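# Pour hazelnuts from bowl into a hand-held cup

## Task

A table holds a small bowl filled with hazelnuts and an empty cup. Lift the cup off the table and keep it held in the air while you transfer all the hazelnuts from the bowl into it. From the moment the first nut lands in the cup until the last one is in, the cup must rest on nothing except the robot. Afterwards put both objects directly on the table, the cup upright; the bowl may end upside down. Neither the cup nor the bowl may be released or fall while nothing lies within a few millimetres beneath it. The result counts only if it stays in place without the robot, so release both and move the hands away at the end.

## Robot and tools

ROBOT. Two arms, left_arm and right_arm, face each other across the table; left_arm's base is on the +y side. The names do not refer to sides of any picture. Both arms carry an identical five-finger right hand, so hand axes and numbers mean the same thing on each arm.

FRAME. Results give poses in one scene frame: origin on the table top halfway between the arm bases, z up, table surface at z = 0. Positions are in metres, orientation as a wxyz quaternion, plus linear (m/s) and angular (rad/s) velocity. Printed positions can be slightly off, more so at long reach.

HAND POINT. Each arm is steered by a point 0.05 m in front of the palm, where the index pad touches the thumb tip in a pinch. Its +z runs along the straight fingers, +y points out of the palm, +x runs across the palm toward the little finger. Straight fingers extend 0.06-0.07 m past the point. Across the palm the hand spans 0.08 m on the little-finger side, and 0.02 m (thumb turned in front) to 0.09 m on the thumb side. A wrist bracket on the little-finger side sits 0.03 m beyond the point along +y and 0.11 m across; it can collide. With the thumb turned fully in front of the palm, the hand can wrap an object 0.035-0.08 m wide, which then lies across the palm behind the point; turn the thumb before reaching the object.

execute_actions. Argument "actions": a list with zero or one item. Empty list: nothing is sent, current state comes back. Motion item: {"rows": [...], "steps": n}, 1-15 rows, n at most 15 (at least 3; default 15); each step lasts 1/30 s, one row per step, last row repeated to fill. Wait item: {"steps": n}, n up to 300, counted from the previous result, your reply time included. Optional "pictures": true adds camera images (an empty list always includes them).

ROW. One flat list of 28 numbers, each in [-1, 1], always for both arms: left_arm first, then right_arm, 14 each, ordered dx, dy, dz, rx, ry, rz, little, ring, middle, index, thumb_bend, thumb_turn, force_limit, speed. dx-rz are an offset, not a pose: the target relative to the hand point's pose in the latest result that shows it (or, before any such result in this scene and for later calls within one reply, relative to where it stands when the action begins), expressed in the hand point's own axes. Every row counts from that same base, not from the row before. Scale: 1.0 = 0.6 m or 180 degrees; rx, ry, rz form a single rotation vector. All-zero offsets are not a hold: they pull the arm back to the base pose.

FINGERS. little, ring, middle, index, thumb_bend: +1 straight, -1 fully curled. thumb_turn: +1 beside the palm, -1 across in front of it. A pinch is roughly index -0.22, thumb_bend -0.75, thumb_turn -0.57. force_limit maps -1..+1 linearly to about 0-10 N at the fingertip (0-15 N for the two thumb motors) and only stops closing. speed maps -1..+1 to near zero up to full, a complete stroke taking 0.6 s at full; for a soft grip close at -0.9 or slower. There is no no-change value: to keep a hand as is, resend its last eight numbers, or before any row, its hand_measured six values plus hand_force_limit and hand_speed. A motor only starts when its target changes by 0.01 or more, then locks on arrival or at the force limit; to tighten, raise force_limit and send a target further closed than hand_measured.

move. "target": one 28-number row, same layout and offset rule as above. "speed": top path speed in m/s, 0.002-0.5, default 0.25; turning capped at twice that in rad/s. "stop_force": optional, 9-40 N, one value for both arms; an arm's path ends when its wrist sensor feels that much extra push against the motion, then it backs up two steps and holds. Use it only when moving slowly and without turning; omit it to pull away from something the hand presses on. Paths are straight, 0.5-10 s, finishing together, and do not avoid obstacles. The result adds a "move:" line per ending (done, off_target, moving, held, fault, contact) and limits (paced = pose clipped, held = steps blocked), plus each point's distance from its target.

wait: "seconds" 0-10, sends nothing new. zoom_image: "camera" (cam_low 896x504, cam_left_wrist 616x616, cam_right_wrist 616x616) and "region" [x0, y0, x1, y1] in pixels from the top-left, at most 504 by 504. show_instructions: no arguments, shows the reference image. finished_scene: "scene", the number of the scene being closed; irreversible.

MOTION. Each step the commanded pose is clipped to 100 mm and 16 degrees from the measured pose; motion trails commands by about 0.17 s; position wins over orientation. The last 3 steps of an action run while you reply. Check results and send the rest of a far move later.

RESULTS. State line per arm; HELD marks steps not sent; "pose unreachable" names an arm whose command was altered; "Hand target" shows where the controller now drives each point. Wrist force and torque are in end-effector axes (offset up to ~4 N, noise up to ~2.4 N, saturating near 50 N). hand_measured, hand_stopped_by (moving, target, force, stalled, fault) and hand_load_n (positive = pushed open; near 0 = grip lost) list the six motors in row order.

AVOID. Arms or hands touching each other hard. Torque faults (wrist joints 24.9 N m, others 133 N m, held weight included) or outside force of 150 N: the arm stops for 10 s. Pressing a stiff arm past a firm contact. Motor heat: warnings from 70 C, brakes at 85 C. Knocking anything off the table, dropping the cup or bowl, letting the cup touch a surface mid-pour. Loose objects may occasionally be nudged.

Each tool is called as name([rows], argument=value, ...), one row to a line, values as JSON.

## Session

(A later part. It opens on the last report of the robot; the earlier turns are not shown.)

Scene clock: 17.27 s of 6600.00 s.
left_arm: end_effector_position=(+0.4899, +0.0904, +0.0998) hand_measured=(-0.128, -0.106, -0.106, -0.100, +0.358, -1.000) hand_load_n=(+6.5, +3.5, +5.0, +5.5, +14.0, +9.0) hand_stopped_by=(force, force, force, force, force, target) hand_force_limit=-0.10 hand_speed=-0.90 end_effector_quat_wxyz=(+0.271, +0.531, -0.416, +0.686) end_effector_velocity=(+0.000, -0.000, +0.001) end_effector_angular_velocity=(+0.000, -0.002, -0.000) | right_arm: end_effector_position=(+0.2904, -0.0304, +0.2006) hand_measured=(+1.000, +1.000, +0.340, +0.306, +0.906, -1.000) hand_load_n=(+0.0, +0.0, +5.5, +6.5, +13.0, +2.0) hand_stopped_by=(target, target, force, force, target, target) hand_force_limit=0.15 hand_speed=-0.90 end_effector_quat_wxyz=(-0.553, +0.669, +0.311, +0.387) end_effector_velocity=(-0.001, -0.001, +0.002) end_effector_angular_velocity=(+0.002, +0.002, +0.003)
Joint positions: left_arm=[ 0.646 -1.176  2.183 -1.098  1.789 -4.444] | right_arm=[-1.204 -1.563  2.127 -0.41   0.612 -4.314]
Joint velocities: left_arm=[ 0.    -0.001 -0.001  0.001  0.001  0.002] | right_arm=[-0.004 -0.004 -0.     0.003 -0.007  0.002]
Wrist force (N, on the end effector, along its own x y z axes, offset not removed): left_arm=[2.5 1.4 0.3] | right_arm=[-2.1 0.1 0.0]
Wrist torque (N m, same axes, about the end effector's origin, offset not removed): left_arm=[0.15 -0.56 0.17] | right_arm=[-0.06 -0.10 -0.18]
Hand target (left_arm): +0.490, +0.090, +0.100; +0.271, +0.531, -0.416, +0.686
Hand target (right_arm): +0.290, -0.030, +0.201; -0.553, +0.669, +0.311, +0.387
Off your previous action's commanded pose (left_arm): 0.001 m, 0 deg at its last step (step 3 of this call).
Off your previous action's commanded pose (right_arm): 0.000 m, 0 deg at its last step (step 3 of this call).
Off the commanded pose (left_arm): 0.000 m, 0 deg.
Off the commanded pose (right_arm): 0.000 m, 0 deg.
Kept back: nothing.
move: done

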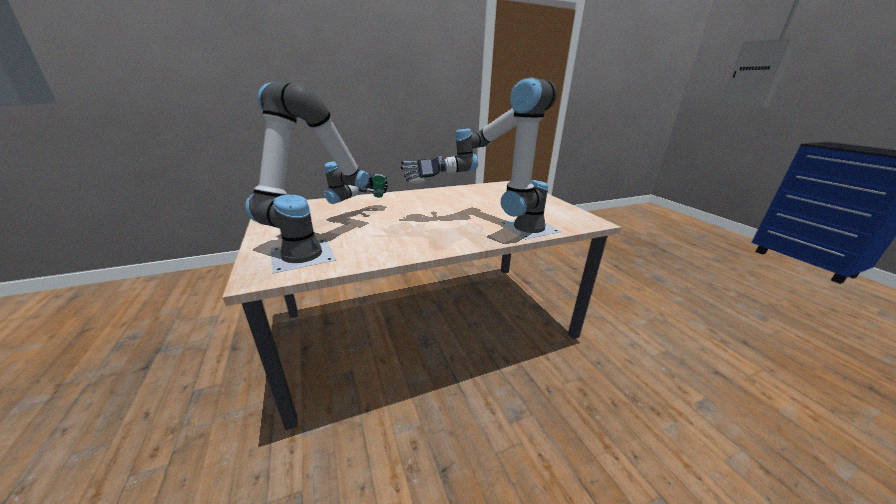

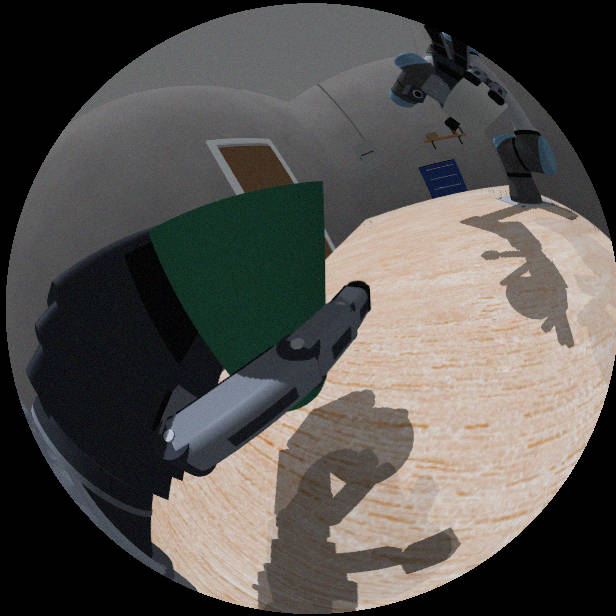

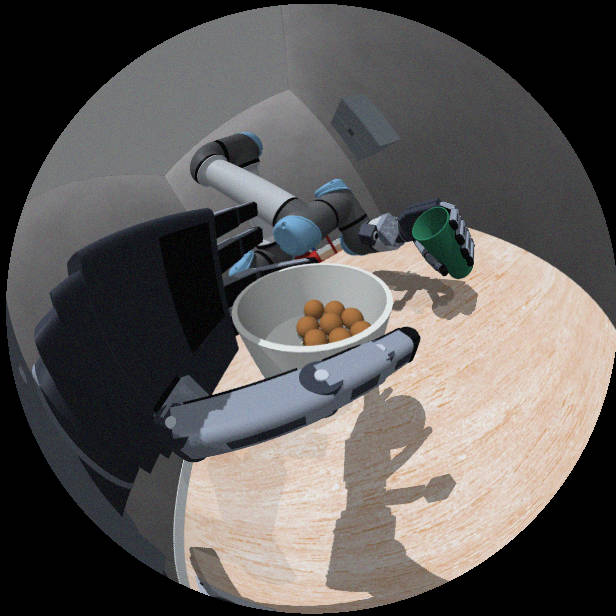

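move(target=[0.036,0.132,0.036,-0.051,0.026,0.058,-0.6,-0.6,-0.6,-0.63,-0.6,-1,-0.1,-0.9, 0.041,0.0065,0.1995,0,0,0.1667,1,1,-0.6,-0.56,0.9,-1,0.15,-0.9], speed=0.18)

Scene clock: 19.63 s of 6600.00 s.
left_arm: end_effector_position=(+0.4302, +0.0303, +0.1000) hand_measured=(-0.128, -0.106, -0.106, -0.100, +0.358, -1.000) hand_load_n=(+6.5, +3.5, +5.0, +5.5, +14.0, +9.0) hand_stopped_by=(force, force, force, force, force, target) hand_force_limit=-0.10 hand_speed=-0.90 end_effector_quat_wxyz=(+0.266, +0.440, -0.505, +0.693) end_effector_velocity=(-0.000, -0.000, -0.000) end_effector_angular_velocity=(+0.001, -0.002, -0.001) | right_arm: end_effector_position=(+0.3267, +0.0858, +0.2094) hand_measured=(+1.000, +1.000, +0.340, +0.306, +0.906, -1.000) hand_load_n=(+0.0, +0.0, +5.5, +6.5, +13.0, +1.5) hand_stopped_by=(target, target, force, force, target, target) hand_force_limit=0.15 hand_speed=-0.90 end_effector_quat_wxyz=(-0.635, +0.726, +0.128, +0.231) end_effector_velocity=(+0.000, +0.002, +0.001) end_effector_angular_velocity=(+0.001, +0.007, -0.000)
Joint positions: left_arm=[ 0.512 -1.181  2.169 -1.095  1.834 -4.253] | right_arm=[-1.041 -1.291  1.749 -0.332  0.773 -3.755]
Joint velocities: left_arm=[-0.    -0.    -0.001  0.001  0.     0.002] | right_arm=[ 0.002  0.003 -0.006  0.003  0.002  0.007]
Wrist force (N, on the end effector, along its own x y z axes, offset not removed): left_arm=[-0.5 2.8 1.4] | right_arm=[0.2 0.8 -0.6]
Wrist torque (N m, same axes, about the end effector's origin, offset not removed): left_arm=[0.20 -0.16 0.14] | right_arm=[0.01 -0.28 -0.09]
Hand target (left_arm): +0.430, +0.030, +0.100; +0.266, +0.440, -0.505, +0.693
Hand target (right_arm): +0.327, +0.086, +0.209; -0.635, +0.726, +0.127, +0.231
Off the commanded pose (left_arm): 0.000 m, 0 deg.
Off the commanded pose (right_arm): 0.000 m, 0 deg.
Kept back: nothing.
move: done

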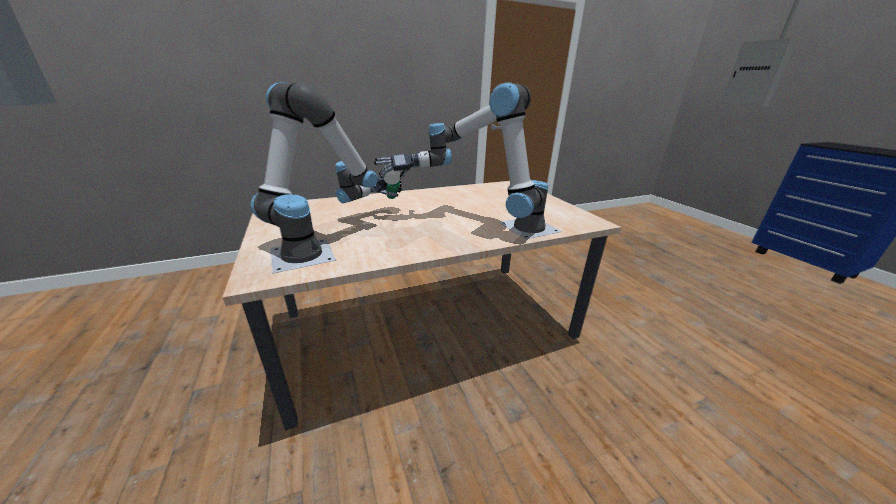

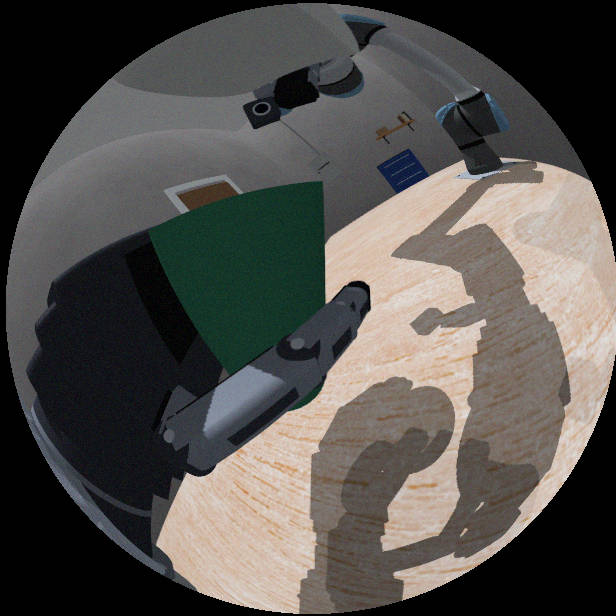

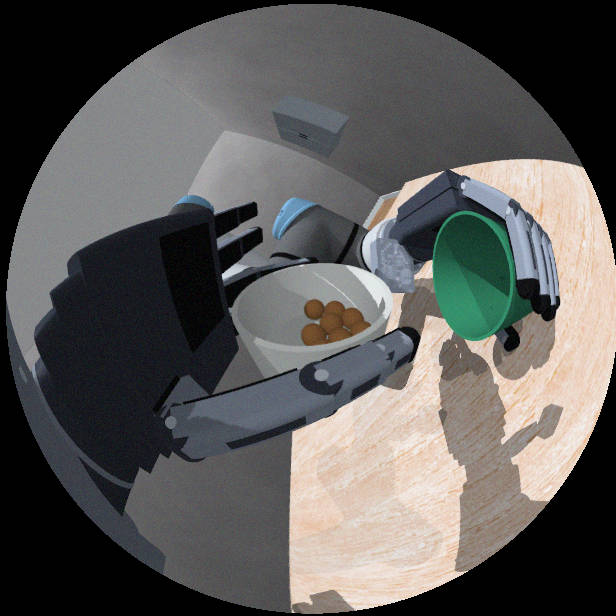

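move(target=[0,0,0,0,0,0,-0.6,-0.6,-0.6,-0.63,-0.6,-1,-0.1,-0.9, 0.030,0.029,-0.0175,0,0,0.089,1,1,-0.6,-0.56,0.9,-1,0.15,-0.9], speed=0.12)

Scene clock: 21.60 s of 6600.00 s.
left_arm: end_effector_position=(+0.4302, +0.0303, +0.1000) hand_measured=(-0.128, -0.106, -0.106, -0.100, +0.358, -1.000) hand_load_n=(+6.5, +3.5, +5.0, +5.5, +14.0, +9.0) hand_stopped_by=(force, force, force, force, force, target) hand_force_limit=-0.10 hand_speed=-0.90 end_effector_quat_wxyz=(+0.266, +0.440, -0.505, +0.693) end_effector_velocity=(+0.001, +0.001, -0.001) end_effector_angular_velocity=(+0.001, +0.001, +0.002) | right_arm: end_effector_position=(+0.3486, +0.0708, +0.2043) hand_measured=(+1.000, +1.000, +0.340, +0.306, +0.906, -1.000) hand_load_n=(+0.0, +0.0, +5.5, +6.5, +13.0, +1.5) hand_stopped_by=(target, target, force, force, target, target) hand_force_limit=0.15 hand_speed=-0.90 end_effector_quat_wxyz=(-0.660, +0.737, +0.025, +0.141) end_effector_velocity=(+0.001, -0.000, -0.001) end_effector_angular_velocity=(+0.002, +0.012, -0.000)
Joint positions: left_arm=[ 0.512 -1.181  2.169 -1.095  1.834 -4.253] | right_arm=[-1.121 -1.251  1.714 -0.325  0.694 -3.492]
Joint velocities: left_arm=[ 0.002  0.001  0.     0.     0.    -0.001] | right_arm=[-0.003  0.003 -0.    -0.002 -0.004  0.012]
Wrist force (N, on the end effector, along its own x y z axes, offset not removed): left_arm=[3.0 2.3 2.0] | right_arm=[0.6 1.7 0.7]
Wrist torque (N m, same axes, about the end effector's origin, offset not removed): left_arm=[0.31 -0.59 0.17] | right_arm=[0.02 -0.41 -0.04]
Hand target (left_arm): +0.430, +0.030, +0.100; +0.266, +0.440, -0.505, +0.693
Hand target (right_arm): +0.349, +0.071, +0.204; -0.661, +0.737, +0.025, +0.140
Off the commanded pose (left_arm): 0.000 m, 0 deg.
Off the commanded pose (right_arm): 0.000 m, 0 deg.
Kept back: nothing.
move: done

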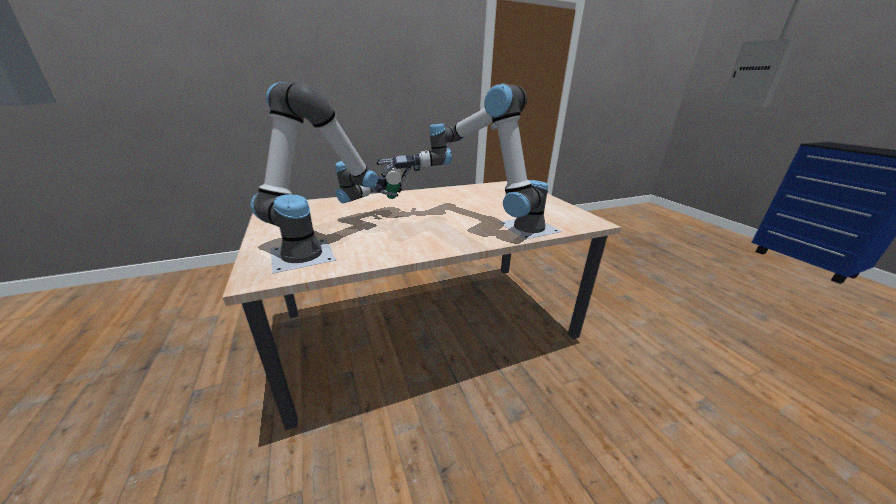

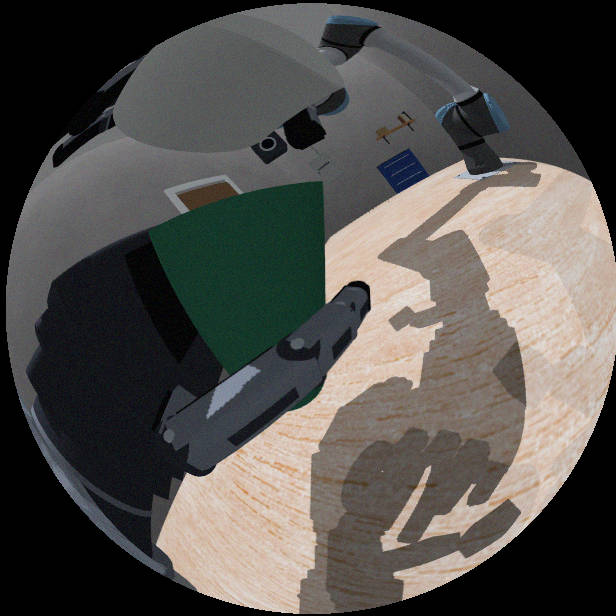

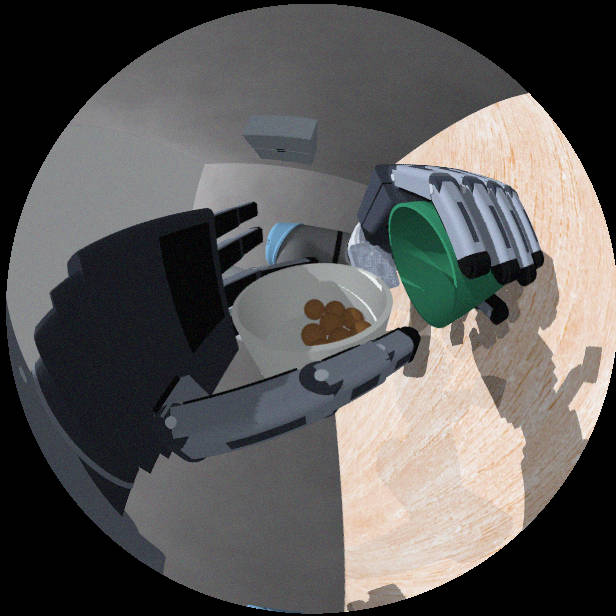

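zoom_image(camera="cam_low", region=[360, 145, 430, 205])

zoom_image(camera="cam_right_wrist", region=[290, 190, 490, 390])

Region (360, 145, 430, 205) of cam_low's 896x504 image, scaled by 7.200, with more detail than that image has; it fills the top 432 rows of this view, and the rest is white.

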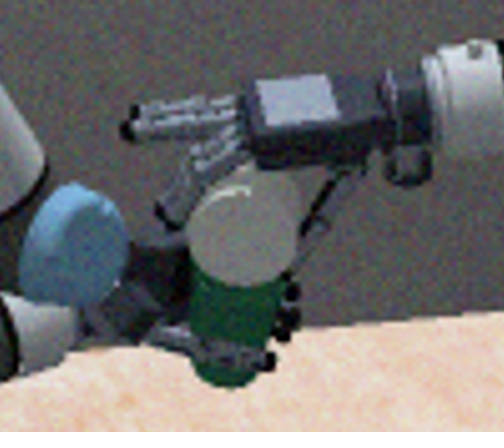

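Region (290, 190, 490, 390) of cam_right_wrist's 616x616 image, scaled by 2.520, with more detail than that image has.

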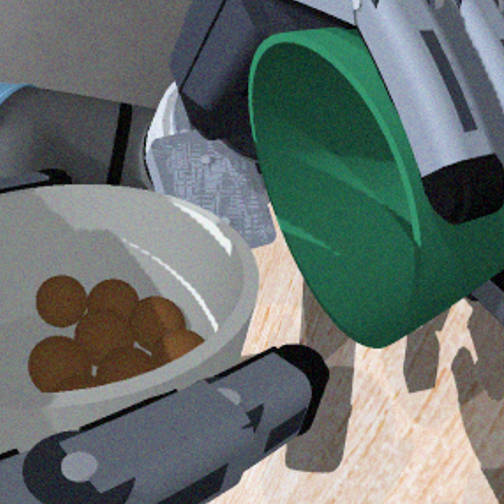

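move(target=[0,0,0,0,0,0,-0.6,-0.6,-0.6,-0.63,-0.6,-1,-0.1,-0.9, 0.029,0.005,0,0,0,0.0667,1,1,-0.6,-0.56,0.9,-1,0.15,-0.9], speed=0.09)

Scene clock: 26.10 s of 6600.00 s.
left_arm: end_effector_position=(+0.4302, +0.0303, +0.1000) hand_measured=(-0.128, -0.106, -0.106, -0.100, +0.358, -1.000) hand_load_n=(+6.5, +3.5, +5.0, +5.5, +14.0, +9.0) hand_stopped_by=(force, force, force, force, force, target) hand_force_limit=-0.10 hand_speed=-0.90 end_effector_quat_wxyz=(+0.266, +0.440, -0.505, +0.693) end_effector_velocity=(+0.000, +0.000, -0.001) end_effector_angular_velocity=(+0.001, +0.001, +0.001) | right_arm: end_effector_position=(+0.3659, +0.0679, +0.2056) hand_measured=(+1.000, +1.000, +0.340, +0.306, +0.906, -1.000) hand_load_n=(+0.0, +0.0, +5.5, +6.5, +13.0, +1.0) hand_stopped_by=(target, target, force, force, target, target) hand_force_limit=0.15 hand_speed=-0.90 end_effector_quat_wxyz=(+0.671, -0.736, +0.051, -0.071) end_effector_velocity=(+0.001, -0.000, -0.001) end_effector_angular_velocity=(+0.002, +0.014, -0.001)
Joint positions: left_arm=[ 0.512 -1.181  2.169 -1.095  1.834 -4.253] | right_arm=[-1.161 -1.206  1.661 -0.309  0.655 -3.293]
Joint velocities: left_arm=[ 0.001  0.001  0.     0.    -0.    -0.001] | right_arm=[-0.003  0.004 -0.003  0.001 -0.003  0.013]
Wrist force (N, on the end effector, along its own x y z axes, offset not removed): left_arm=[-1.9 1.1 -3.8] | right_arm=[-2.1 1.1 2.9]
Wrist torque (N m, same axes, about the end effector's origin, offset not removed): left_arm=[0.43 0.20 -0.23] | right_arm=[-0.28 0.07 -0.16]
Hand target (left_arm): +0.430, +0.030, +0.100; +0.266, +0.440, -0.505, +0.693
Hand target (right_arm): +0.366, +0.068, +0.206; -0.672, +0.736, -0.052, +0.071
Off the commanded pose (left_arm): 0.000 m, 0 deg.
Off the commanded pose (right_arm): 0.000 m, 0 deg.
Kept back: nothing.
move: done

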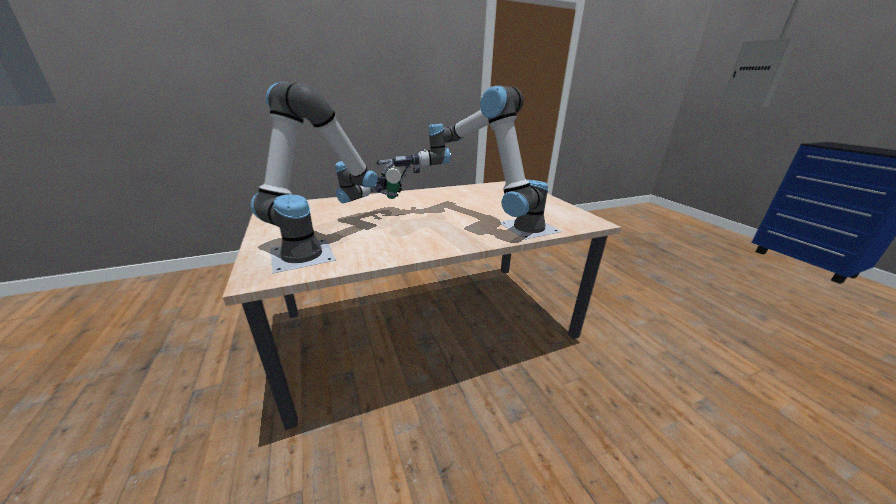

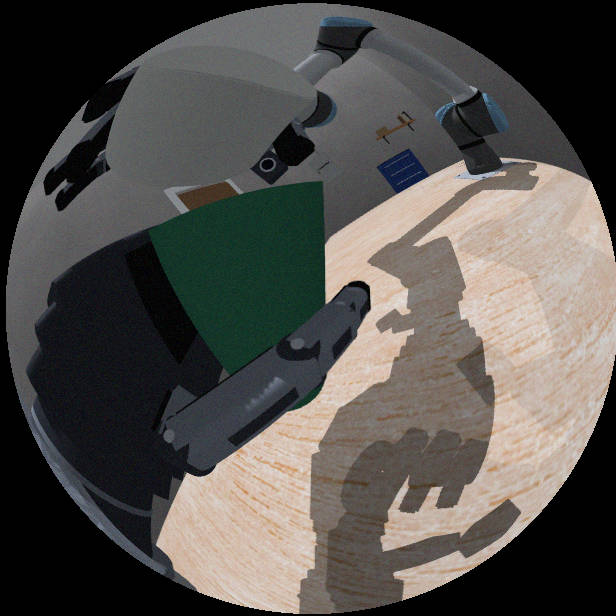

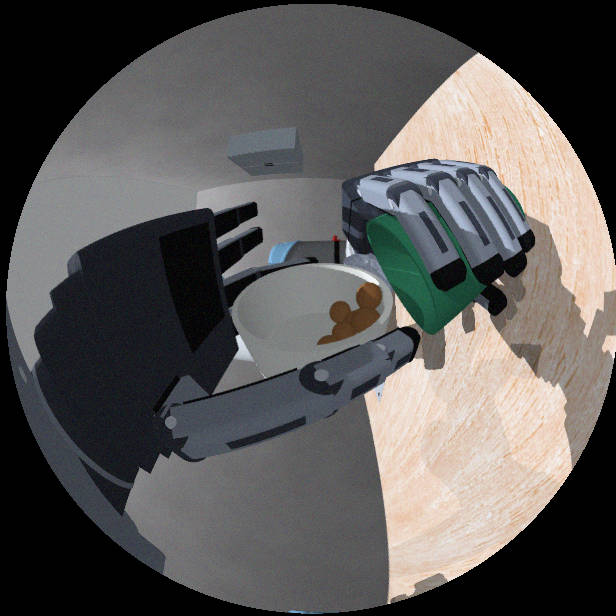

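move(target=[0,0,0,0,0,0,-0.6,-0.6,-0.6,-0.63,-0.6,-1,-0.1,-0.9, 0.016,-0.010,0,0,0,0.078,1,1,-0.6,-0.56,0.9,-1,0.15,-0.9], speed=0.06)

Scene clock: 28.67 s of 6600.00 s.
left_arm: end_effector_position=(+0.4302, +0.0303, +0.1000) hand_measured=(-0.128, -0.106, -0.106, -0.100, +0.358, -1.000) hand_load_n=(+6.5, +3.5, +5.0, +5.5, +14.5, +9.0) hand_stopped_by=(force, force, force, force, force, target) hand_force_limit=-0.10 hand_speed=-0.90 end_effector_quat_wxyz=(+0.266, +0.440, -0.505, +0.693) end_effector_velocity=(+0.001, -0.000, +0.001) end_effector_angular_velocity=(-0.001, -0.000, +0.001) | right_arm: end_effector_position=(+0.3752, +0.0669, +0.2119) hand_measured=(+1.000, +1.000, +0.340, +0.306, +0.906, -1.000) hand_load_n=(+0.0, +0.0, +5.5, +6.5, +13.0, +1.0) hand_stopped_by=(target, target, force, force, target, target) hand_force_limit=0.15 hand_speed=-0.90 end_effector_quat_wxyz=(+0.675, -0.724, +0.141, +0.011) end_effector_velocity=(-0.000, +0.000, -0.000) end_effector_angular_velocity=(+0.002, +0.013, +0.000)
Joint positions: left_arm=[ 0.512 -1.181  2.169 -1.095  1.834 -4.253] | right_arm=[-1.189 -1.171  1.617 -0.295  0.627 -3.057]
Joint velocities: left_arm=[ 0.001 -0.001 -0.001  0.    -0.    -0.   ] | right_arm=[-0.001  0.002 -0.001 -0.001 -0.002  0.013]
Wrist force (N, on the end effector, along its own x y z axes, offset not removed): left_arm=[1.9 3.6 0.5] | right_arm=[1.3 1.3 -0.3]
Wrist torque (N m, same axes, about the end effector's origin, offset not removed): left_arm=[0.40 -0.49 0.09] | right_arm=[0.09 -0.27 0.06]
Hand target (left_arm): +0.430, +0.030, +0.100; +0.266, +0.440, -0.505, +0.693
Hand target (right_arm): +0.375, +0.067, +0.212; +0.675, -0.724, +0.141, +0.011
Off the commanded pose (left_arm): 0.000 m, 0 deg.
Off the commanded pose (right_arm): 0.000 m, 0 deg.
Kept back: nothing.
move: done

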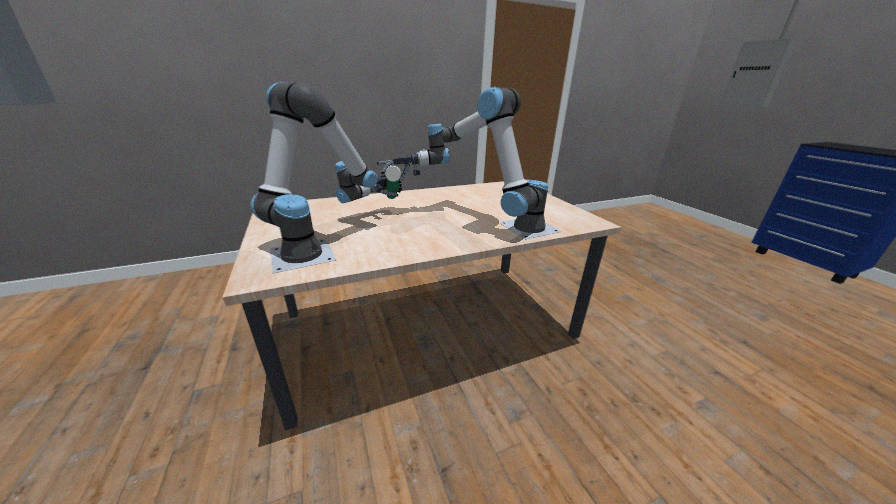

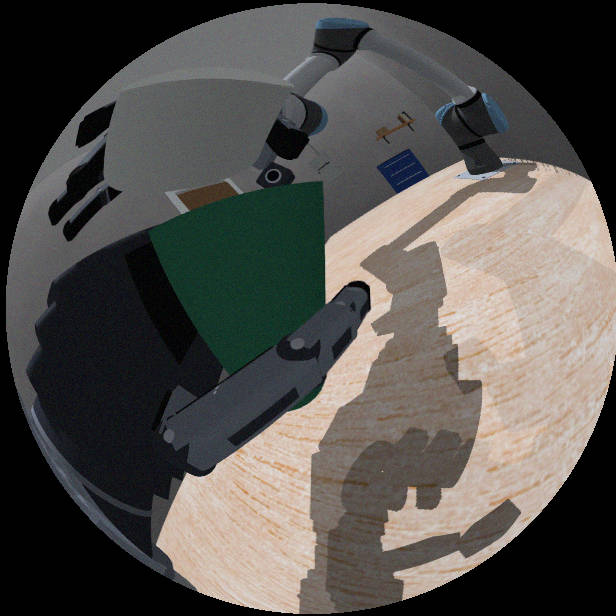

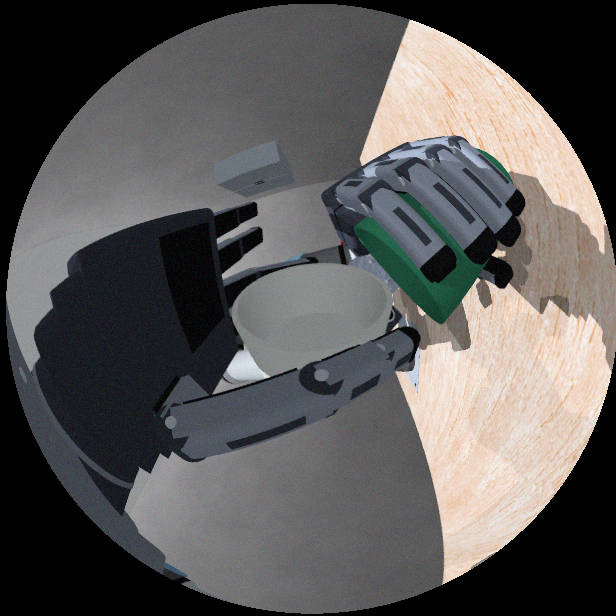

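zoom_image(camera="cam_low", region=[230, 140, 620, 310])

zoom_image(camera="cam_right_wrist", region=[220, 200, 470, 400])

Region (230, 140, 620, 310) of cam_low's 896x504 image, scaled by 1.292, with more detail than that image has; it fills the top 220 rows of this view, and the rest is white.

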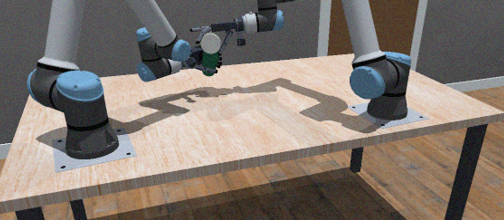

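Region (220, 200, 470, 400) of cam_right_wrist's 616x616 image, scaled by 2.016, with more detail than that image has; it fills the top 403 rows of this view, and the rest is white.

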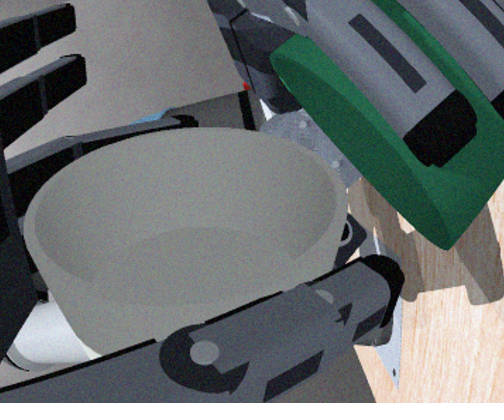

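move(target=[-0.134,-0.124,-0.139,0.0953,-0.0802,-0.1514,-0.6,-0.6,-0.6,-0.63,-0.6,-1,-0.1,-0.9, -0.077,-0.02,-0.129,-0.016,0.055,-0.311,1,1,-0.6,-0.56,0.9,-1,0.15,-0.9], speed=0.35)

Scene clock: 31.60 s of 6600.00 s.
left_arm: end_effector_position=(+0.5000, +0.1400, +0.0554) hand_measured=(-0.128, -0.106, -0.106, -0.100, +0.358, -1.000) hand_load_n=(+6.5, +3.5, +5.0, +5.5, +14.5, +9.0) hand_stopped_by=(force, force, force, force, force, target) hand_force_limit=-0.10 hand_speed=-0.90 end_effector_quat_wxyz=(+0.289, +0.662, -0.309, +0.618) end_effector_velocity=(+0.001, +0.001, -0.000) end_effector_angular_velocity=(-0.002, +0.006, +0.003) | right_arm: end_effector_position=(+0.3201, +0.0001, +0.2399) hand_measured=(+1.000, +1.000, +0.340, +0.306, +0.906, -1.000) hand_load_n=(+0.0, +0.0, +5.5, +6.5, +13.0, +1.5) hand_stopped_by=(target, target, force, force, target, target) hand_force_limit=0.15 hand_speed=-0.90 end_effector_quat_wxyz=(-0.570, +0.720, +0.160, +0.363) end_effector_velocity=(-0.000, -0.001, +0.001) end_effector_angular_velocity=(-0.004, -0.013, -0.002)
Joint positions: left_arm=[ 0.678 -1.148  2.237 -1.02   1.654 -4.707] | right_arm=[-1.1   -1.541  1.968 -0.314  0.887 -3.999]
Joint velocities: left_arm=[ 0.002  0.    -0.001  0.003 -0.    -0.005] | right_arm=[ 0.002 -0.005  0.005 -0.002  0.005 -0.012]
Wrist force (N, on the end effector, along its own x y z axes, offset not removed): left_arm=[0.2 2.2 0.0] | right_arm=[-3.4 -0.2 1.5]
Wrist torque (N m, same axes, about the end effector's origin, offset not removed): left_arm=[0.49 -0.14 0.20] | right_arm=[-0.23 0.17 -0.17]
Hand target (left_arm): +0.500, +0.140, +0.055; +0.289, +0.662, -0.309, +0.618
Hand target (right_arm): +0.320, +0.000, +0.240; -0.570, +0.720, +0.160, +0.363
Off the commanded pose (left_arm): 0.000 m, 0 deg.
Off the commanded pose (right_arm): 0.000 m, 0 deg.
Kept back: nothing.
move: done

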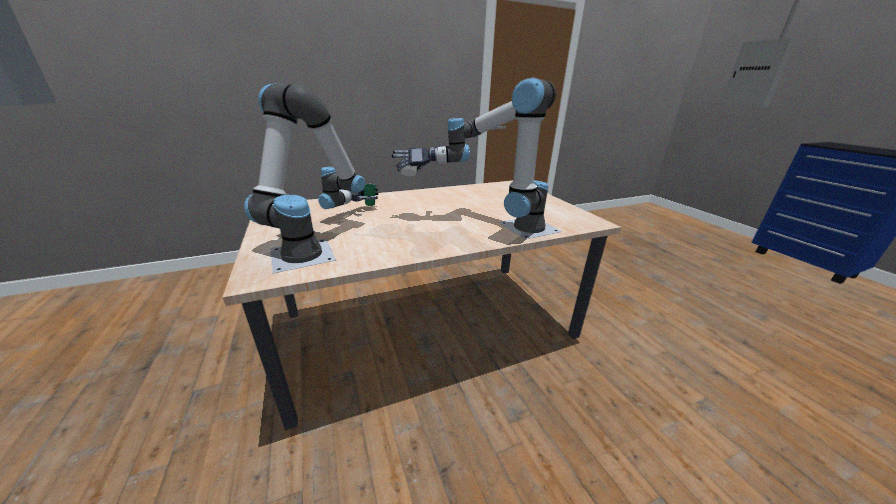

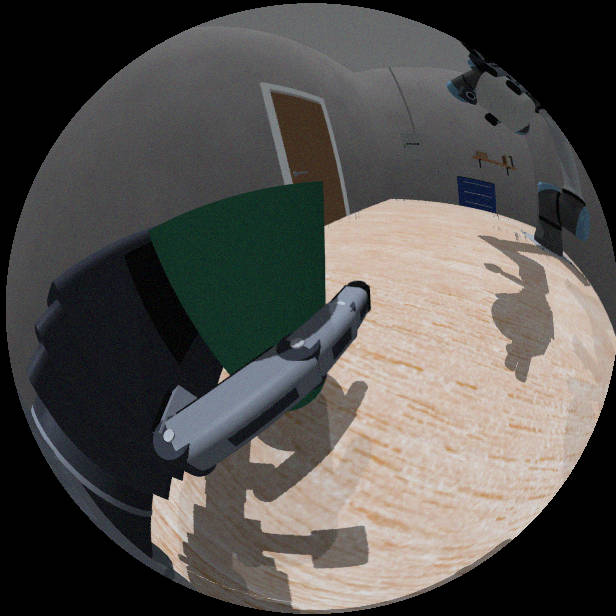

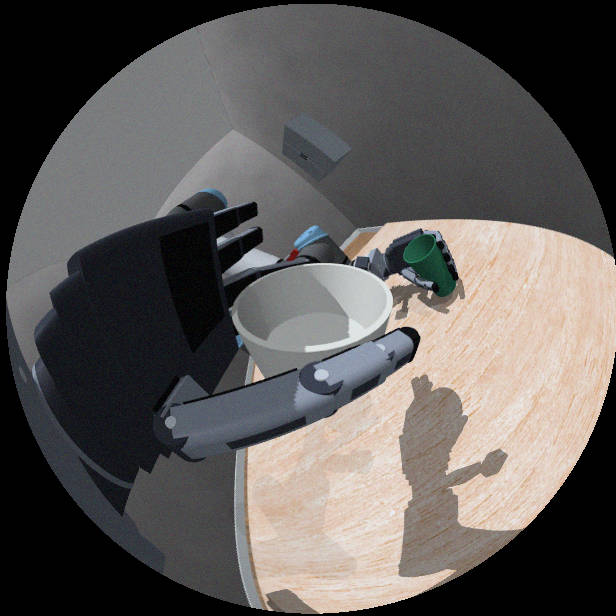

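move(target=[-0.023,0,0.0016,0,0,0,-0.6,-0.6,-0.6,-0.63,-0.6,-1,-0.1,-0.9, -0.140,0.374,-0.032,-0.0775,0.035,-0.2213,1,1,-0.6,-0.56,0.9,-1,0.15,-0.9], speed=0.32)

Scene clock: 33.67 s of 6600.00 s.
left_arm: end_effector_position=(+0.5000, +0.1399, +0.0416) hand_measured=(-0.128, -0.106, -0.106, -0.100, +0.358, -1.000) hand_load_n=(+6.5, +3.5, +5.0, +5.5, +14.5, +9.0) hand_stopped_by=(force, force, force, force, force, target) hand_force_limit=-0.10 hand_speed=-0.90 end_effector_quat_wxyz=(+0.289, +0.662, -0.309, +0.618) end_effector_velocity=(-0.001, +0.000, -0.001) end_effector_angular_velocity=(+0.001, +0.002, -0.000) | right_arm: end_effector_position=(+0.4005, -0.0697, +0.0245) hand_measured=(+1.000, +1.000, +0.340, +0.306, +0.906, -1.000) hand_load_n=(+0.0, +0.0, +5.5, +7.0, +12.5, +2.0) hand_stopped_by=(target, target, force, force, target, target) hand_force_limit=0.15 hand_speed=-0.90 end_effector_quat_wxyz=(-0.331, +0.665, +0.319, +0.589) end_effector_velocity=(+0.001, +0.000, -0.002) end_effector_angular_velocity=(+0.002, -0.006, -0.001)
Joint positions: left_arm=[ 0.678 -1.111  2.24  -1.061  1.654 -4.707] | right_arm=[-1.132 -1.094  2.256 -1.066  1.116 -4.692]
Joint velocities: left_arm=[-0.     0.001  0.001  0.     0.    -0.001] | right_arm=[ 0.     0.009  0.001 -0.015  0.001 -0.002]
Wrist force (N, on the end effector, along its own x y z axes, offset not removed): left_arm=[0.0 2.4 -1.9] | right_arm=[-0.3 -1.2 0.8]
Wrist torque (N m, same axes, about the end effector's origin, offset not removed): left_arm=[0.68 -0.11 0.04] | right_arm=[-0.27 -0.31 -0.03]
Hand target (left_arm): +0.500, +0.140, +0.042; +0.289, +0.662, -0.309, +0.618
Hand target (right_arm): +0.401, -0.070, +0.024; -0.330, +0.664, +0.319, +0.589
Off the commanded pose (left_arm): 0.000 m, 0 deg.
Off the commanded pose (right_arm): 0.000 m, 0 deg.
Kept back: nothing.
move: done

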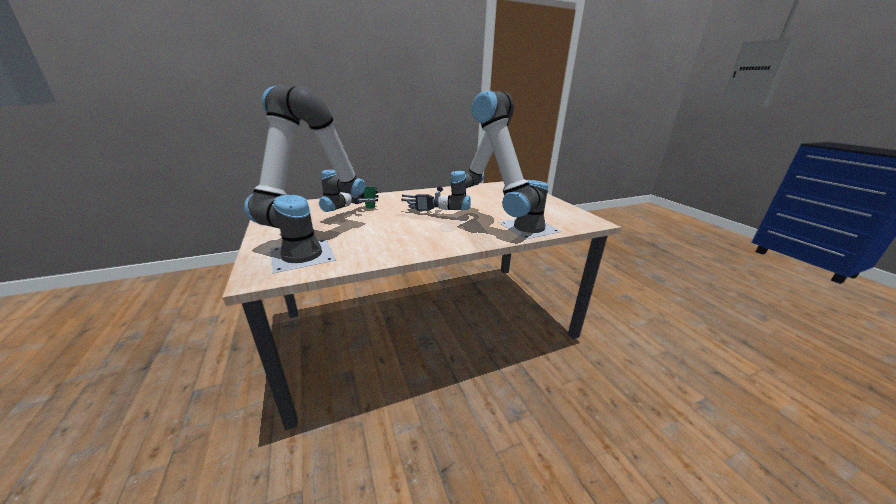

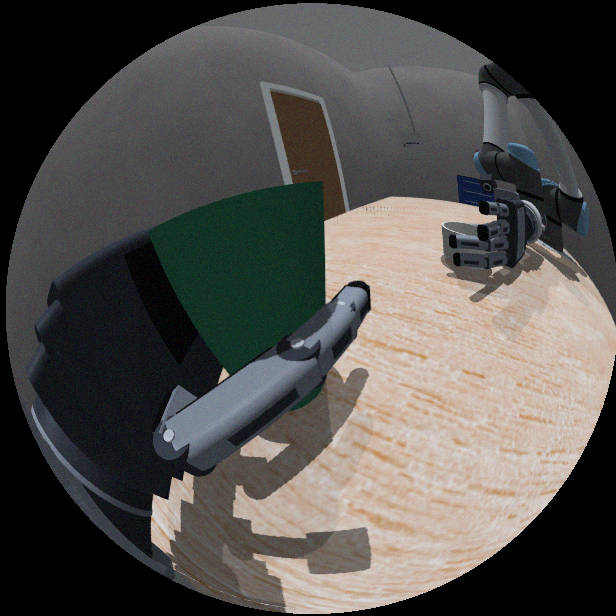

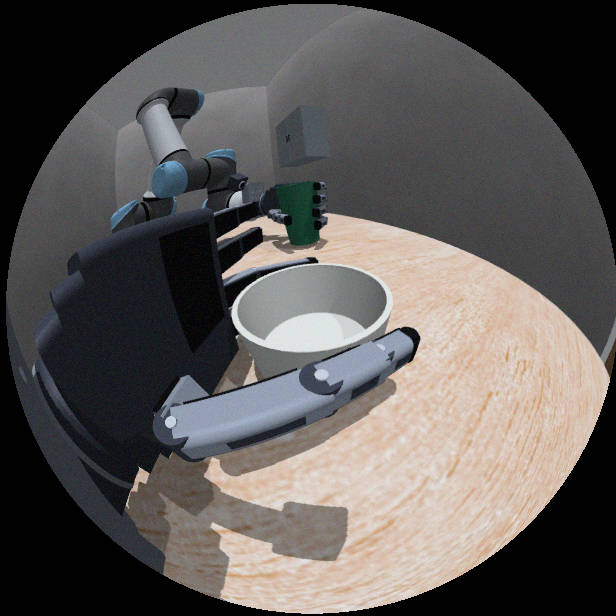

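move(target=[-0.018,0,0.0013,0,0,0,-0.6,-0.6,-0.6,-0.63,-0.6,-1,-0.1,-0.9, -0.017,0.001,0.0015,0,0,0,1,1,-0.6,-0.56,0.9,-1,0.15,-0.9], speed=0.012, stop_force=9)

Scene clock: 35.07 s of 6600.00 s.
left_arm: end_effector_position=(+0.5000, +0.1399, +0.0350) hand_measured=(-0.128, -0.106, -0.106, -0.100, +0.358, -1.000) hand_load_n=(+6.0, +2.5, +4.0, +4.5, +14.5, +4.5) hand_stopped_by=(force, force, force, force, force, target) hand_force_limit=-0.10 hand_speed=-0.90 end_effector_quat_wxyz=(+0.289, +0.662, -0.309, +0.618) end_effector_velocity=(-0.000, -0.000, +0.001) end_effector_angular_velocity=(-0.001, -0.001, -0.001) | right_arm: end_effector_position=(+0.4005, -0.0697, +0.0157) hand_measured=(+1.000, +1.000, +0.340, +0.306, +0.906, -1.000) hand_load_n=(+0.0, +0.0, +6.0, +6.5, +13.0, -3.0) hand_stopped_by=(target, target, force, force, target, target) hand_force_limit=0.15 hand_speed=-0.90 end_effector_quat_wxyz=(-0.331, +0.665, +0.319, +0.589) end_effector_velocity=(-0.000, -0.000, +0.003) end_effector_angular_velocity=(-0.001, +0.001, -0.001)
Joint positions: left_arm=[ 0.678 -1.093  2.241 -1.08   1.654 -4.707] | right_arm=[-1.132 -1.069  2.257 -1.091  1.116 -4.692]
Joint velocities: left_arm=[ 0.    -0.002 -0.     0.001  0.001  0.   ] | right_arm=[-0.    -0.01   0.     0.011  0.    -0.   ]
Wrist force (N, on the end effector, along its own x y z axes, offset not removed): left_arm=[5.3 0.2 -0.5] | right_arm=[2.7 1.8 2.2]
Wrist torque (N m, same axes, about the end effector's origin, offset not removed): left_arm=[-0.27 -0.72 0.08] | right_arm=[0.14 -0.03 -0.21]
Hand target (left_arm): +0.500, +0.140, +0.035; +0.289, +0.662, -0.309, +0.619
Hand target (right_arm): +0.401, -0.070, +0.016; -0.331, +0.664, +0.319, +0.589
Off the commanded pose (left_arm): 0.004 m, 0 deg.
Off the commanded pose (right_arm): 0.002 m, 0 deg.
Kept back: nothing.
move: contact (left_arm, right_arm)

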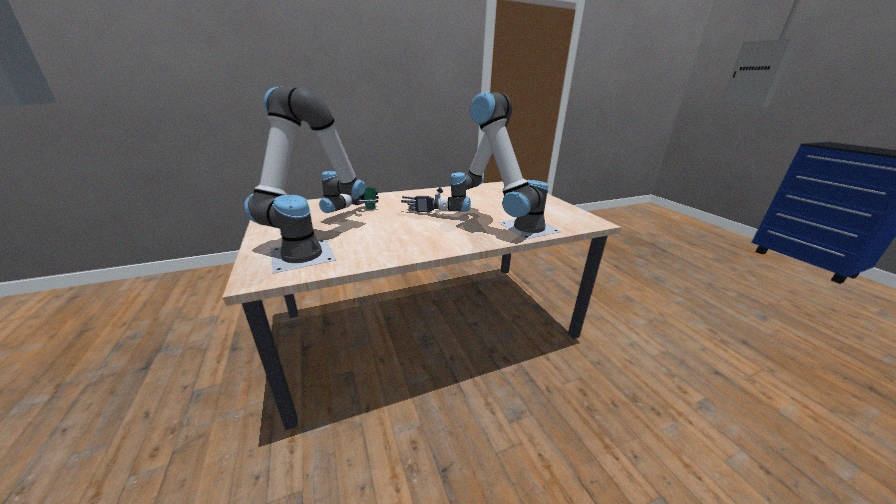

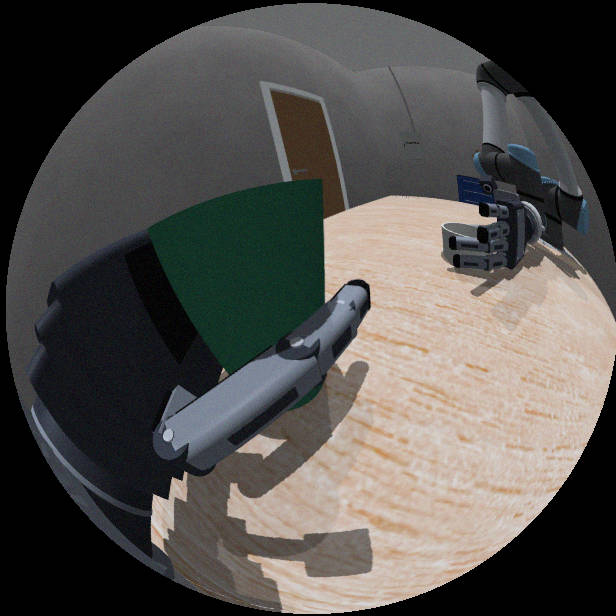

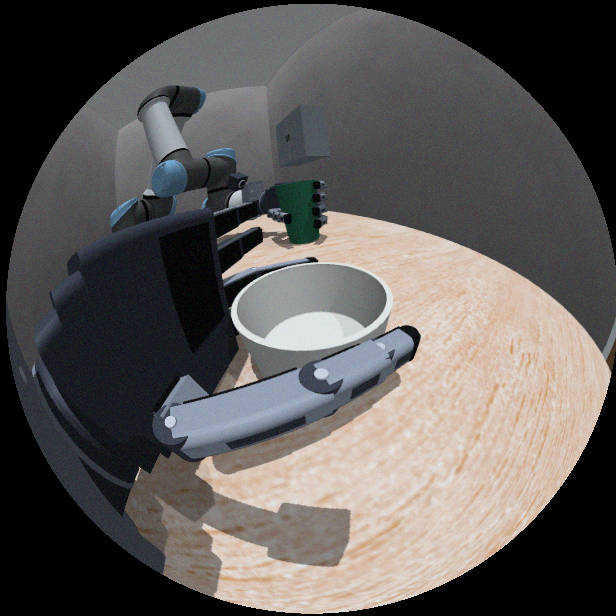

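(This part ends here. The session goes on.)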